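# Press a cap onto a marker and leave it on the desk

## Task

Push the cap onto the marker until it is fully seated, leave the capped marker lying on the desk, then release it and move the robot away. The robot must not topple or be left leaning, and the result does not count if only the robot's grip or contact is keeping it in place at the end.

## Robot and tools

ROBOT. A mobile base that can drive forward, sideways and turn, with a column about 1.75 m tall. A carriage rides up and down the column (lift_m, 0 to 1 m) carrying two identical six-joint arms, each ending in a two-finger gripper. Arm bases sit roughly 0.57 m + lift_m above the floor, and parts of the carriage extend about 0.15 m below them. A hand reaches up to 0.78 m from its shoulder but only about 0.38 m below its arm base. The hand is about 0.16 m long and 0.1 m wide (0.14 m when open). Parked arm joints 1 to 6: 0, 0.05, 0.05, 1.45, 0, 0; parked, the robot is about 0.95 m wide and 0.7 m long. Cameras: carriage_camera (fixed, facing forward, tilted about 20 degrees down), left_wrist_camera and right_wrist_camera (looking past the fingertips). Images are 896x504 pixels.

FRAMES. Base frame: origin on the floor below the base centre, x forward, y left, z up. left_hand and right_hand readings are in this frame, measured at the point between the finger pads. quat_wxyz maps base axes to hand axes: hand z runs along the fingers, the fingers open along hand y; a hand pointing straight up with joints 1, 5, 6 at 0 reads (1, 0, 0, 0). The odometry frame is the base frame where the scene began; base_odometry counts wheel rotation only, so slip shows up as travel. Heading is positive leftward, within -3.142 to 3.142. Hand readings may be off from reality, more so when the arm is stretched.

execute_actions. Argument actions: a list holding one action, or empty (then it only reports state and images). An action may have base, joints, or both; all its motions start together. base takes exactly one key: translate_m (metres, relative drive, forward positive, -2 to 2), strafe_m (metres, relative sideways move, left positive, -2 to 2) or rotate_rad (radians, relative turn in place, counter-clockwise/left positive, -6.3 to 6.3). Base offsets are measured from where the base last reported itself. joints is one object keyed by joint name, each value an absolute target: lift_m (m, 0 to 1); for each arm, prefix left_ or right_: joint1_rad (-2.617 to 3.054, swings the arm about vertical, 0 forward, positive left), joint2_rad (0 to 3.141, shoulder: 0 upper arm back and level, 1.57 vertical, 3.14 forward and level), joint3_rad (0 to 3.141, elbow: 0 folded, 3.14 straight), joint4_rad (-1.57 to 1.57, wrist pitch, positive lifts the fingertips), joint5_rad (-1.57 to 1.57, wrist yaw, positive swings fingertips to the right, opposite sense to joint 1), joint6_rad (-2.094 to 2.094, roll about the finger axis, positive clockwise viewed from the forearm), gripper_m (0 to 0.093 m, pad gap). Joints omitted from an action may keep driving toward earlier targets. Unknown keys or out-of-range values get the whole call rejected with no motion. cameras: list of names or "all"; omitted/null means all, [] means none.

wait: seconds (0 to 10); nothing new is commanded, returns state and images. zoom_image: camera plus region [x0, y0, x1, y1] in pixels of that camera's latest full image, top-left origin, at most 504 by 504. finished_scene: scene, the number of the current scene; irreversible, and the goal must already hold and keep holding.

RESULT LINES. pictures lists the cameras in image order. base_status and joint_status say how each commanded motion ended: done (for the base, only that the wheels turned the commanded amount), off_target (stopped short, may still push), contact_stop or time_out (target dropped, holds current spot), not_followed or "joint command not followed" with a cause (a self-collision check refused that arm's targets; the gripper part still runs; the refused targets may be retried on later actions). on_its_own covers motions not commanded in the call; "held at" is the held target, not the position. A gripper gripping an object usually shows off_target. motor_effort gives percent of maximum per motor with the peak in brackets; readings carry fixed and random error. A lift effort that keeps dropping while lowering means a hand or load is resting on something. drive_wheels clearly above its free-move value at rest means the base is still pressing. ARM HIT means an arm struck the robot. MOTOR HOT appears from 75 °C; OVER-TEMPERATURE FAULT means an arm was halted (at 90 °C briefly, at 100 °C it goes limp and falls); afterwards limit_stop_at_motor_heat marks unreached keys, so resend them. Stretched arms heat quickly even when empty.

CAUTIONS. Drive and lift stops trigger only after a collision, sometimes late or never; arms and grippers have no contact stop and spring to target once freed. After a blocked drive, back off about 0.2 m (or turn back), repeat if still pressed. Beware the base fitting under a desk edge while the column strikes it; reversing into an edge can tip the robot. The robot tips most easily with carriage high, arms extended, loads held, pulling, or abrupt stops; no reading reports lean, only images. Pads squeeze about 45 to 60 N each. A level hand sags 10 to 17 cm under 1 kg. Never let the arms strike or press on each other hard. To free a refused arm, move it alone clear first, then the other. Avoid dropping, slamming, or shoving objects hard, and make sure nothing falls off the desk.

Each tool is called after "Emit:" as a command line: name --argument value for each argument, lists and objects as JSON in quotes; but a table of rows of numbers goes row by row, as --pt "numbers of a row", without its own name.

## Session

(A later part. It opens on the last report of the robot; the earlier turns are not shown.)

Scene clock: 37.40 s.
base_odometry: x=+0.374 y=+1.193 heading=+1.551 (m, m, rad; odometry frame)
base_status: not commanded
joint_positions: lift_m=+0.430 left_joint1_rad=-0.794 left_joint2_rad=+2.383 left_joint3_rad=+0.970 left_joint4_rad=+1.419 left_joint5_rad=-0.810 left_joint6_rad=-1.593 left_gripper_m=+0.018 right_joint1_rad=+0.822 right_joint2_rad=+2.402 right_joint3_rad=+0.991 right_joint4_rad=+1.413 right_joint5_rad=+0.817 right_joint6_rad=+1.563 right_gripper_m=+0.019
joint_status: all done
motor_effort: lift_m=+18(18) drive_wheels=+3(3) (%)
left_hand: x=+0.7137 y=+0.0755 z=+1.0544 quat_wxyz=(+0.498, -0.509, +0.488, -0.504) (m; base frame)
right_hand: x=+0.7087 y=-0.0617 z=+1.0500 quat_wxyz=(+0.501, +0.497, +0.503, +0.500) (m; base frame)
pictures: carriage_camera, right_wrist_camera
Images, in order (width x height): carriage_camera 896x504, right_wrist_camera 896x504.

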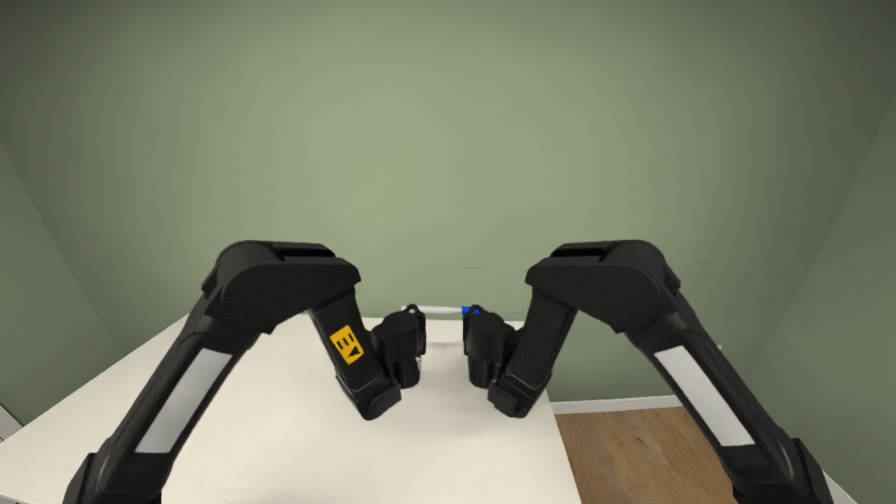

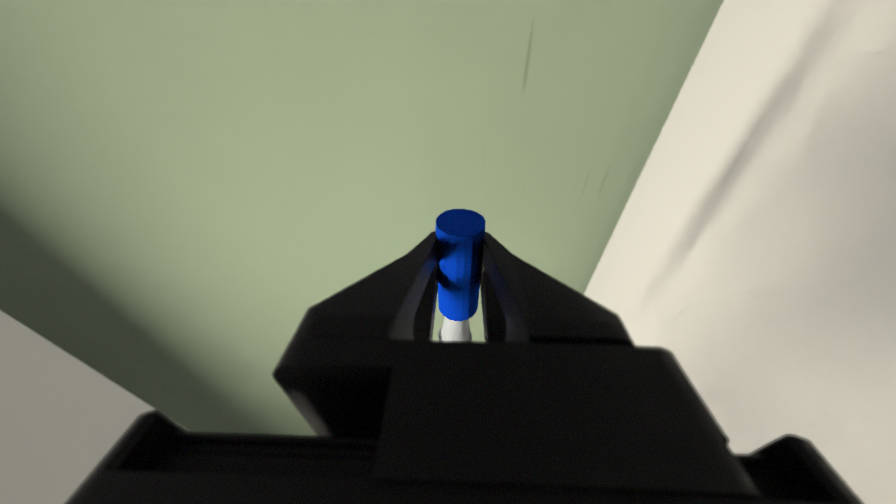

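Emit:
execute_actions --actions '[{"joints": {"left_joint1_rad": -0.84, "left_joint5_rad": -0.858, "right_joint1_rad": 0.867, "right_joint5_rad": 0.865}}]' --cameras '["carriage_camera", "right_wrist_camera"]'

Emit:
zoom_image --camera "carriage_camera" --region '[390, 280, 510, 340]'

Emit:
zoom_image --camera "right_wrist_camera" --region '[380, 200, 540, 360]'

Scene clock: 38.13 s.
base_odometry: x=+0.374 y=+1.193 heading=+1.551 (m, m, rad; odometry frame)
base_status: not commanded
joint_positions: lift_m=+0.430 left_joint1_rad=-0.838 left_joint2_rad=+2.383 left_joint3_rad=+0.970 left_joint4_rad=+1.419 left_joint5_rad=-0.854 left_joint6_rad=-1.593 left_gripper_m=+0.018 right_joint1_rad=+0.865 right_joint2_rad=+2.402 right_joint3_rad=+0.991 right_joint4_rad=+1.415 right_joint5_rad=+0.862 right_joint6_rad=+1.563 right_gripper_m=+0.019
joint_status: all done
motor_effort: lift_m=+18(18) drive_wheels=+3(4) (%)
left_hand: x=+0.7014 y=+0.0638 z=+1.0544 quat_wxyz=(+0.498, -0.510, +0.488, -0.504) (m; base frame)
right_hand: x=+0.6962 y=-0.0508 z=+1.0505 quat_wxyz=(+0.501, +0.497, +0.501, +0.500) (m; base frame)
pictures: carriage_camera, right_wrist_camera
Images, in order (width x height): carriage_camera 896x504, right_wrist_camera 896x504.

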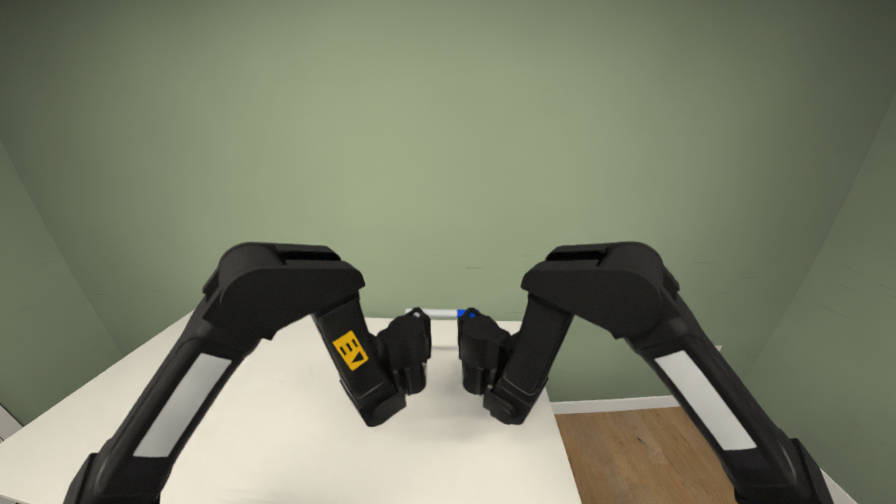

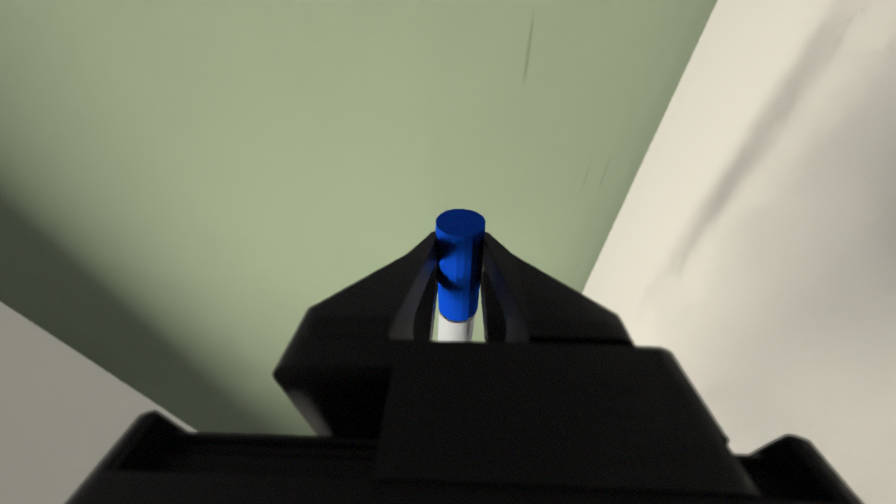

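Region (390, 280, 510, 340) of carriage_camera's 896x504 image, scaled by 4.200, with more detail than that image has.

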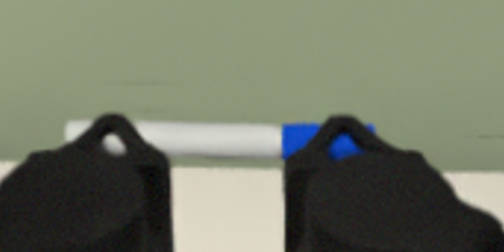

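Region (380, 200, 540, 360) of right_wrist_camera's 896x504 image, scaled by 3.150, with more detail than that image has.

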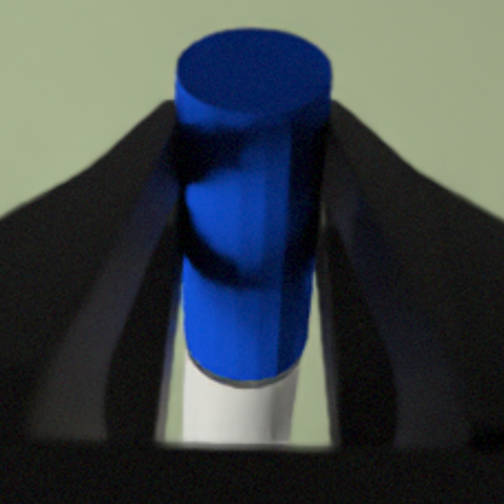

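Emit:
execute_actions --actions '[{"joints": {"left_joint1_rad": -0.87, "left_joint5_rad": -0.865, "right_joint1_rad": 0.897, "right_joint5_rad": 0.872}}]' --cameras '["carriage_camera", "right_wrist_camera", "left_wrist_camera"]'

Emit:
zoom_image --camera "carriage_camera" --region '[390, 280, 510, 340]'

Emit:
zoom_image --camera "right_wrist_camera" --region '[380, 200, 540, 360]'

Scene clock: 38.73 s.
base_odometry: x=+0.374 y=+1.193 heading=+1.551 (m, m, rad; odometry frame)
base_status: not commanded
joint_positions: lift_m=+0.430 left_joint1_rad=-0.853 left_joint2_rad=+2.383 left_joint3_rad=+0.970 left_joint4_rad=+1.420 left_joint5_rad=-0.882 left_joint6_rad=-1.592 left_gripper_m=+0.018 right_joint1_rad=+0.879 right_joint2_rad=+2.402 right_joint3_rad=+0.991 right_joint4_rad=+1.416 right_joint5_rad=+0.892 right_joint6_rad=+1.563 right_gripper_m=+0.019
joint_status: right_joint5_rad off_target (ended at +0.892, target +0.872); the others done
motor_effort: lift_m=+18(18) drive_wheels=+3(7) (%)
left_hand: x=+0.6971 y=+0.0623 z=+1.0544 quat_wxyz=(+0.502, -0.513, +0.485, -0.500) (m; base frame)
right_hand: x=+0.6921 y=-0.0502 z=+1.0506 quat_wxyz=(+0.505, +0.502, +0.497, +0.496) (m; base frame)
pictures: carriage_camera, left_wrist_camera, right_wrist_camera
Images, in order (width x height): carriage_camera 896x504, left_wrist_camera 896x504, right_wrist_camera 896x504.

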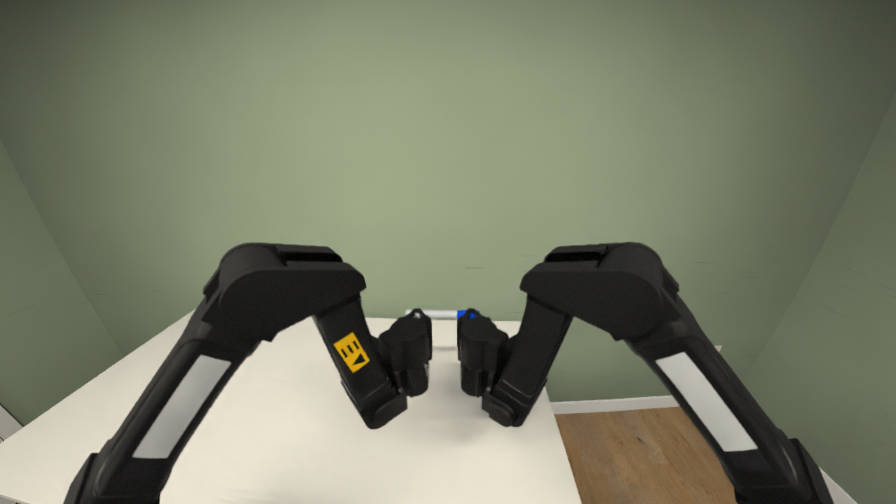

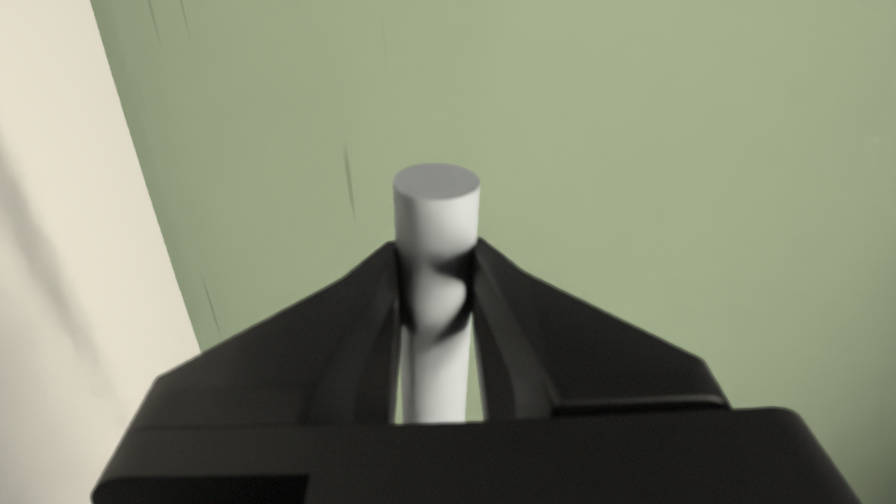

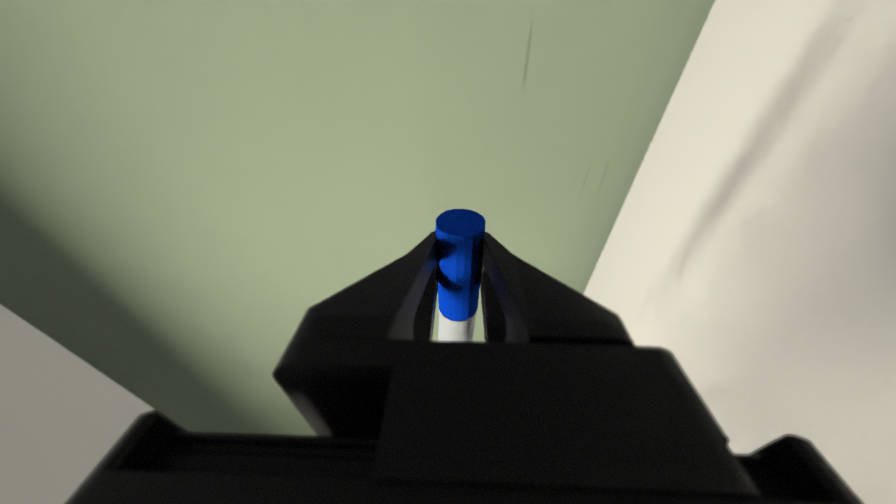

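Region (390, 280, 510, 340) of carriage_camera's 896x504 image, scaled by 4.200, with more detail than that image has.

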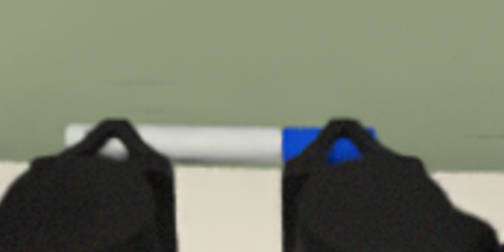

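Region (380, 200, 540, 360) of right_wrist_camera's 896x504 image, scaled by 3.150, with more detail than that image has.

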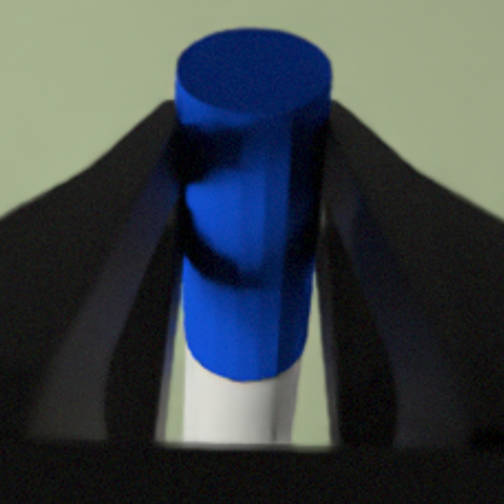

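Emit:
execute_actions --actions '[{"joints": {"left_joint1_rad": -0.885, "left_joint5_rad": -0.80, "right_joint1_rad": 0.912, "right_joint5_rad": 0.81}}]' --cameras '["carriage_camera", "right_wrist_camera", "left_wrist_camera"]'

Emit:
zoom_image --camera "right_wrist_camera" --region '[380, 200, 540, 360]'

Scene clock: 39.40 s.
base_odometry: x=+0.374 y=+1.193 heading=+1.551 (m, m, rad; odometry frame)
base_status: not commanded
joint_positions: lift_m=+0.430 left_joint1_rad=-0.856 left_joint2_rad=+2.383 left_joint3_rad=+0.970 left_joint4_rad=+1.420 left_joint5_rad=-0.882 left_joint6_rad=-1.592 left_gripper_m=+0.018 right_joint1_rad=+0.883 right_joint2_rad=+2.402 right_joint3_rad=+0.991 right_joint4_rad=+1.416 right_joint5_rad=+0.891 right_joint6_rad=+1.565 right_gripper_m=+0.019
joint_status: left_joint1_rad off_target (ended at -0.856, target -0.885); left_joint5_rad off_target (ended at -0.883, target -0.800); right_joint1_rad off_target (ended at +0.883, target +0.912); right_joint5_rad off_target (ended at +0.892, target +0.810)
motor_effort: lift_m=+18(18) drive_wheels=+3(7) (%)
left_hand: x=+0.6962 y=+0.0611 z=+1.0544 quat_wxyz=(+0.501, -0.512, +0.486, -0.501) (m; base frame)
right_hand: x=+0.6908 y=-0.0483 z=+1.0506 quat_wxyz=(+0.503, +0.501, +0.498, +0.498) (m; base frame)
pictures: carriage_camera, left_wrist_camera, right_wrist_camera
Images, in order (width x height): carriage_camera 896x504, left_wrist_camera 896x504, right_wrist_camera 896x504.

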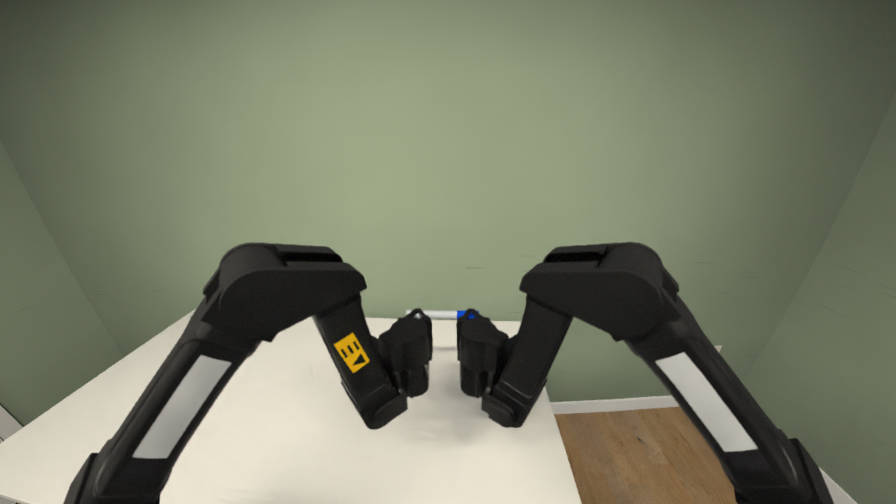

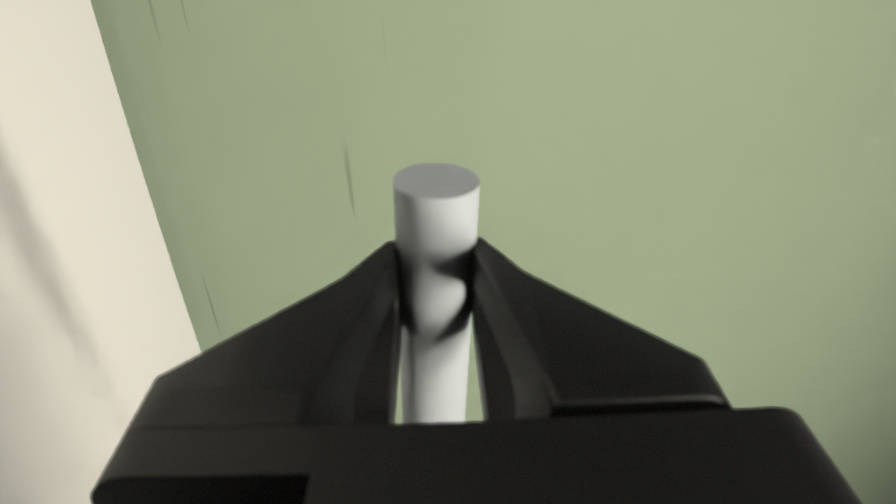

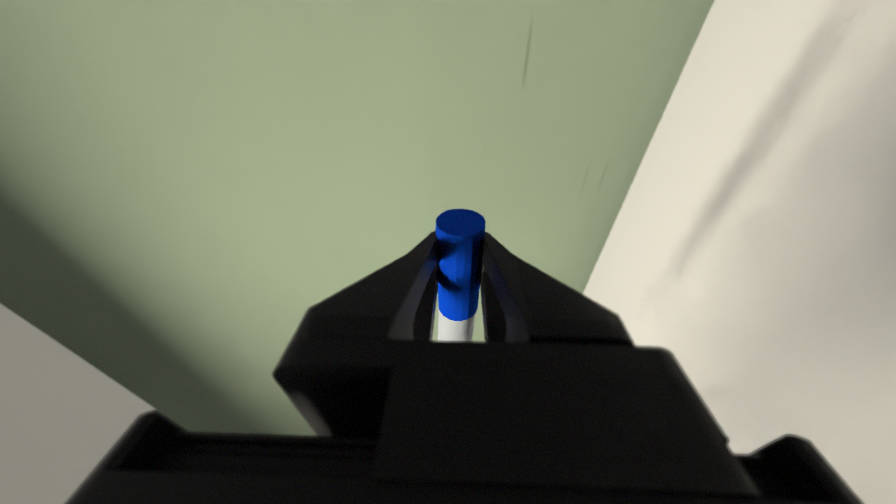

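Region (380, 200, 540, 360) of right_wrist_camera's 896x504 image, scaled by 3.150, with more detail than that image has.

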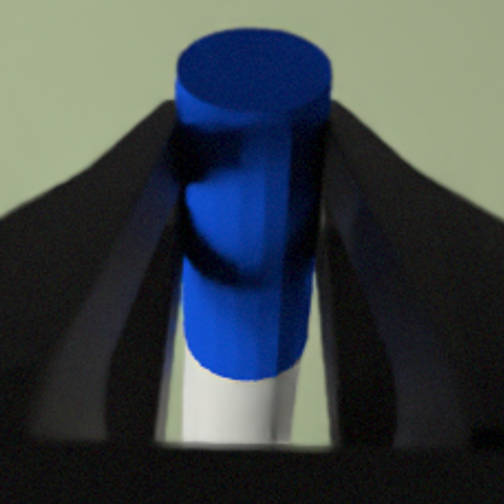

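Emit:
execute_actions --actions '[{"joints": {"left_joint1_rad": -0.85, "left_joint5_rad": -0.88, "right_joint1_rad": 0.876, "right_joint5_rad": 0.89}}]' --cameras '[]'

Emit:
execute_actions --actions '[{"joints": {"right_gripper_m": 0.06}}]' --cameras '[]'

Emit:
execute_actions --actions '[{"joints": {"right_joint1_rad": 0.3, "right_joint5_rad": 0.5}}]' --cameras '["carriage_camera"]'

Emit:
zoom_image --camera "carriage_camera" --region '[390, 280, 510, 340]'

Scene clock: 40.33 s.
base_odometry: x=+0.374 y=+1.193 heading=+1.551 (m, m, rad; odometry frame)
base_status: not commanded
joint_positions: lift_m=+0.430 left_joint1_rad=-0.855 left_joint2_rad=+2.383 left_joint3_rad=+0.970 left_joint4_rad=+1.420 left_joint5_rad=-0.884 left_joint6_rad=-1.592 left_gripper_m=+0.018 right_joint1_rad=+0.879 right_joint2_rad=+2.402 right_joint3_rad=+0.991 right_joint4_rad=+1.416 right_joint5_rad=+0.895 right_joint6_rad=+1.565 right_gripper_m=+0.019
joint_status: all done
motor_effort: lift_m=+18(18) drive_wheels=+3(3) (%)
left_hand: x=+0.6964 y=+0.0616 z=+1.0544 quat_wxyz=(+0.501, -0.512, +0.485, -0.501) (m; base frame)
right_hand: x=+0.6921 y=-0.0508 z=+1.0506 quat_wxyz=(+0.505, +0.503, +0.496, +0.496) (m; base frame)
pictures: none
No camera images: the call's "cameras" was empty. Leave "cameras" out to get every camera's image.

Scene clock: 40.97 s.
base_odometry: x=+0.374 y=+1.193 heading=+1.551 (m, m, rad; odometry frame)
base_status: not commanded
joint_positions: lift_m=+0.430 left_joint1_rad=-0.855 left_joint2_rad=+2.383 left_joint3_rad=+0.970 left_joint4_rad=+1.420 left_joint5_rad=-0.884 left_joint6_rad=-1.592 left_gripper_m=+0.018 right_joint1_rad=+0.879 right_joint2_rad=+2.402 right_joint3_rad=+0.991 right_joint4_rad=+1.416 right_joint5_rad=+0.895 right_joint6_rad=+1.565 right_gripper_m=+0.060
joint_status: all done
motor_effort: lift_m=+18(18) drive_wheels=+3(2) (%)
left_hand: x=+0.6964 y=+0.0616 z=+1.0544 quat_wxyz=(+0.501, -0.512, +0.485, -0.501) (m; base frame)
right_hand: x=+0.6921 y=-0.0508 z=+1.0506 quat_wxyz=(+0.505, +0.503, +0.496, +0.496) (m; base frame)
pictures: none
No camera images: the call's "cameras" was empty. Leave "cameras" out to get every camera's image.

Scene clock: 42.13 s.
base_odometry: x=+0.374 y=+1.193 heading=+1.551 (m, m, rad; odometry frame)
base_status: not commanded
joint_positions: lift_m=+0.430 left_joint1_rad=-0.855 left_joint2_rad=+2.383 left_joint3_rad=+0.970 left_joint4_rad=+1.420 left_joint5_rad=-0.884 left_joint6_rad=-1.592 left_gripper_m=+0.018 right_joint1_rad=+0.294 right_joint2_rad=+2.402 right_joint3_rad=+0.991 right_joint4_rad=+1.416 right_joint5_rad=+0.508 right_joint6_rad=+1.565 right_gripper_m=+0.060
joint_status: all done
motor_effort: lift_m=+18(18) drive_wheels=+3(3) (%)
left_hand: x=+0.6964 y=+0.0616 z=+1.0544 quat_wxyz=(+0.501, -0.512, +0.485, -0.501) (m; base frame)
right_hand: x=+0.8117 y=-0.2701 z=+1.0508 quat_wxyz=(+0.553, +0.548, +0.444, +0.444) (m; base frame)
pictures: carriage_camera
Images, in order (width x height): carriage_camera 896x504.

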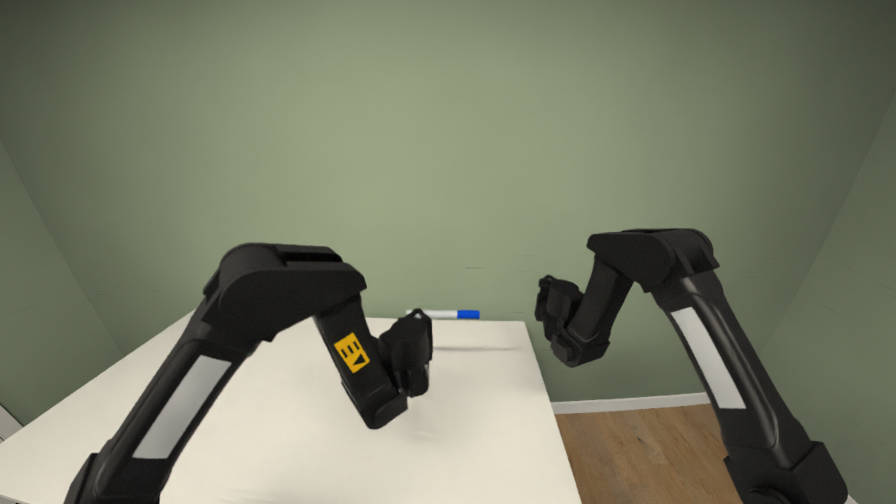

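Region (390, 280, 510, 340) of carriage_camera's 896x504 image, scaled by 4.200, with more detail than that image has.

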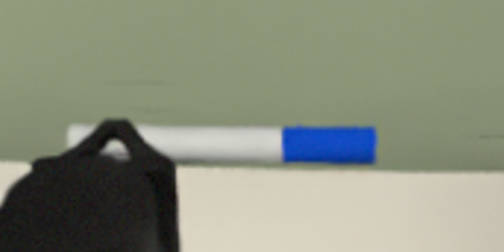

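Emit:
execute_actions --actions '[{"joints": {"left_joint1_rad": -0.32, "left_joint2_rad": 2.623, "left_joint3_rad": 1.475, "left_joint4_rad": -0.416, "left_joint5_rad": 0.0, "left_joint6_rad": -1.9, "right_joint1_rad": 0.0, "right_joint2_rad": 0.05, "right_joint3_rad": 0.05, "right_joint4_rad": 1.45, "right_joint5_rad": 0.0, "right_joint6_rad": 0.0}}]' --cameras '["carriage_camera", "left_wrist_camera"]'

Scene clock: 44.40 s.
base_odometry: x=+0.374 y=+1.193 heading=+1.551 (m, m, rad; odometry frame)
base_status: not commanded
joint_positions: lift_m=+0.430 left_joint1_rad=-0.313 left_joint2_rad=+2.636 left_joint3_rad=+1.470 left_joint4_rad=-0.412 left_joint5_rad=-0.005 left_joint6_rad=-1.895 left_gripper_m=+0.018 right_joint1_rad=-0.006 right_joint2_rad=+0.064 right_joint3_rad=+0.070 right_joint4_rad=+1.449 right_joint5_rad=+0.006 right_joint6_rad=+0.007 right_gripper_m=+0.060
joint_status: all done
motor_effort: lift_m=+18(18) drive_wheels=-7(7) (%)
left_hand: x=+0.6548 y=+0.2234 z=+0.7845 quat_wxyz=(+0.001, -0.711, +0.703, +0.004) (m; base frame)
right_hand: x=+0.3025 y=-0.3473 z=+1.4268 quat_wxyz=(+0.998, +0.004, +0.057, +0.001) (m; base frame)
pictures: carriage_camera, left_wrist_camera
Images, in order (width x height): carriage_camera 896x504, left_wrist_camera 896x504.

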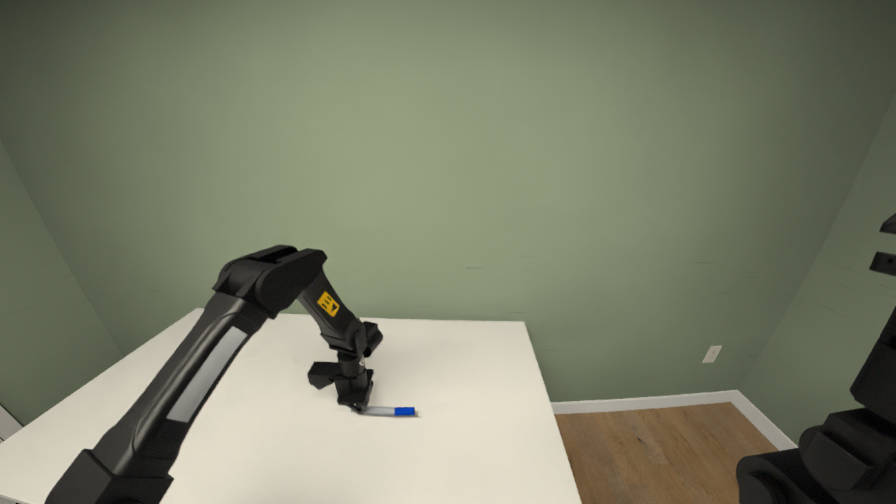

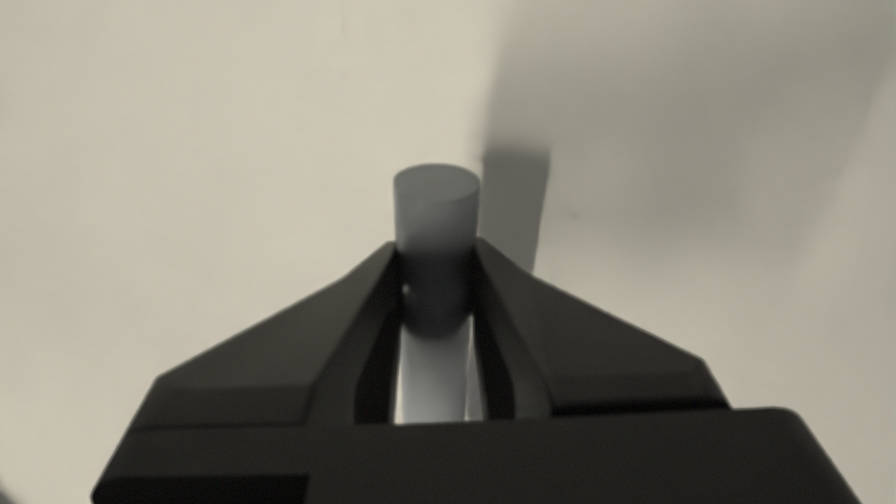

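Emit:
execute_actions --actions '[{"joints": {"lift_m": 0.393}}]' --cameras '[]'

Emit:
execute_actions --actions '[{"joints": {"left_gripper_m": 0.06}}]' --cameras '["left_wrist_camera"]'

Emit:
execute_actions --actions '[{"joints": {"lift_m": 0.45}}]' --cameras '[]'

Emit:
execute_actions --actions '[{"joints": {"left_joint1_rad": 0.0, "left_joint2_rad": 0.05, "left_joint3_rad": 0.05, "left_joint4_rad": 1.45, "left_joint5_rad": 0.0, "left_joint6_rad": 0.0}}]' --cameras '["carriage_camera"]'

Emit:
zoom_image --camera "carriage_camera" --region '[330, 390, 450, 450]'

Scene clock: 45.27 s.
base_odometry: x=+0.374 y=+1.193 heading=+1.551 (m, m, rad; odometry frame)
base_status: not commanded
joint_positions: lift_m=+0.393 left_joint1_rad=-0.313 left_joint2_rad=+2.636 left_joint3_rad=+1.470 left_joint4_rad=-0.416 left_joint5_rad=-0.005 left_joint6_rad=-1.895 left_gripper_m=+0.018 right_joint1_rad=-0.006 right_joint2_rad=+0.064 right_joint3_rad=+0.068 right_joint4_rad=+1.449 right_joint5_rad=+0.006 right_joint6_rad=+0.007 right_gripper_m=+0.060
joint_status: all done
motor_effort: lift_m=+17(17) drive_wheels=-7(8) (%)
left_hand: x=+0.6540 y=+0.2235 z=+0.7479 quat_wxyz=(+0.000, -0.711, +0.703, +0.006) (m; base frame)
right_hand: x=+0.3033 y=-0.3473 z=+1.3893 quat_wxyz=(+0.998, +0.003, +0.059, +0.001) (m; base frame)
pictures: none
No camera images: the call's "cameras" was empty. Leave "cameras" out to get every camera's image.

Scene clock: 45.90 s.
base_odometry: x=+0.374 y=+1.193 heading=+1.551 (m, m, rad; odometry frame)
base_status: not commanded
joint_positions: lift_m=+0.393 left_joint1_rad=-0.313 left_joint2_rad=+2.636 left_joint3_rad=+1.470 left_joint4_rad=-0.416 left_joint5_rad=-0.005 left_joint6_rad=-1.895 left_gripper_m=+0.060 right_joint1_rad=-0.006 right_joint2_rad=+0.064 right_joint3_rad=+0.068 right_joint4_rad=+1.449 right_joint5_rad=+0.006 right_joint6_rad=+0.007 right_gripper_m=+0.060
joint_status: all done
motor_effort: lift_m=+16(17) drive_wheels=-7(7) (%)
left_hand: x=+0.6540 y=+0.2235 z=+0.7479 quat_wxyz=(+0.000, -0.711, +0.703, +0.006) (m; base frame)
right_hand: x=+0.3033 y=-0.3473 z=+1.3893 quat_wxyz=(+0.998, +0.003, +0.059, +0.001) (m; base frame)
pictures: left_wrist_camera
Images, in order (width x height): left_wrist_camera 896x504.

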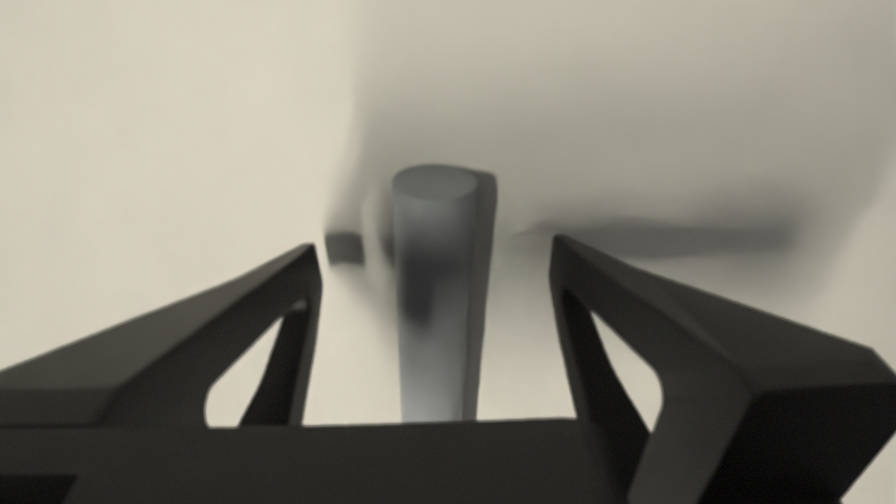

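Scene clock: 46.67 s.
base_odometry: x=+0.374 y=+1.193 heading=+1.551 (m, m, rad; odometry frame)
base_status: not commanded
joint_positions: lift_m=+0.450 left_joint1_rad=-0.313 left_joint2_rad=+2.629 left_joint3_rad=+1.470 left_joint4_rad=-0.416 left_joint5_rad=-0.003 left_joint6_rad=-1.895 left_gripper_m=+0.060 right_joint1_rad=-0.006 right_joint2_rad=+0.064 right_joint3_rad=+0.068 right_joint4_rad=+1.449 right_joint5_rad=+0.006 right_joint6_rad=+0.007 right_gripper_m=+0.060
joint_status: all done
motor_effort: lift_m=+19(23) drive_wheels=-7(7) (%)
left_hand: x=+0.6559 y=+0.2227 z=+0.8072 quat_wxyz=(+0.001, -0.711, +0.703, +0.003) (m; base frame)
right_hand: x=+0.3033 y=-0.3472 z=+1.4460 quat_wxyz=(+0.998, +0.003, +0.059, +0.001) (m; base frame)
pictures: none
No camera images: the call's "cameras" was empty. Leave "cameras" out to get every camera's image.

Scene clock: 48.97 s.
base_odometry: x=+0.374 y=+1.193 heading=+1.551 (m, m, rad; odometry frame)
base_status: not commanded
joint_positions: lift_m=+0.450 left_joint1_rad=+0.009 left_joint2_rad=+0.057 left_joint3_rad=+0.062 left_joint4_rad=+1.450 left_joint5_rad=-0.004 left_joint6_rad=-0.005 left_gripper_m=+0.060 right_joint1_rad=-0.006 right_joint2_rad=+0.064 right_joint3_rad=+0.068 right_joint4_rad=+1.449 right_joint5_rad=+0.006 right_joint6_rad=+0.007 right_gripper_m=+0.060
joint_status: all done
motor_effort: lift_m=+18(18) drive_wheels=-7(7) (%)
left_hand: x=+0.3029 y=+0.3470 z=+1.4446 quat_wxyz=(+0.998, -0.002, +0.058, +0.002) (m; base frame)
right_hand: x=+0.3033 y=-0.3472 z=+1.4460 quat_wxyz=(+0.998, +0.003, +0.059, +0.001) (m; base frame)
pictures: carriage_camera
Images, in order (width x height): carriage_camera 896x504.

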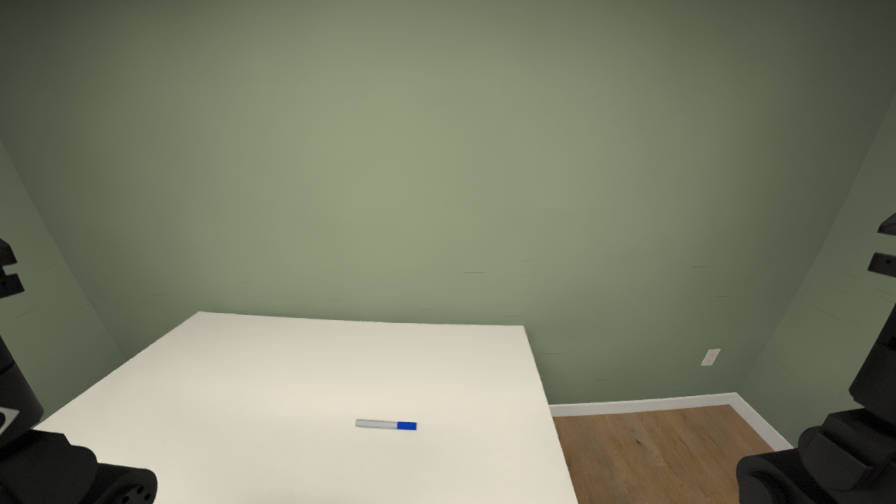

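Region (330, 390, 450, 450) of carriage_camera's 896x504 image, scaled by 4.200, with more detail than that image has.

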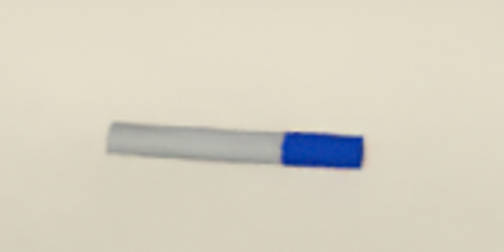

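Emit:
finished_scene --scene 1

The scene is finished: the task was done.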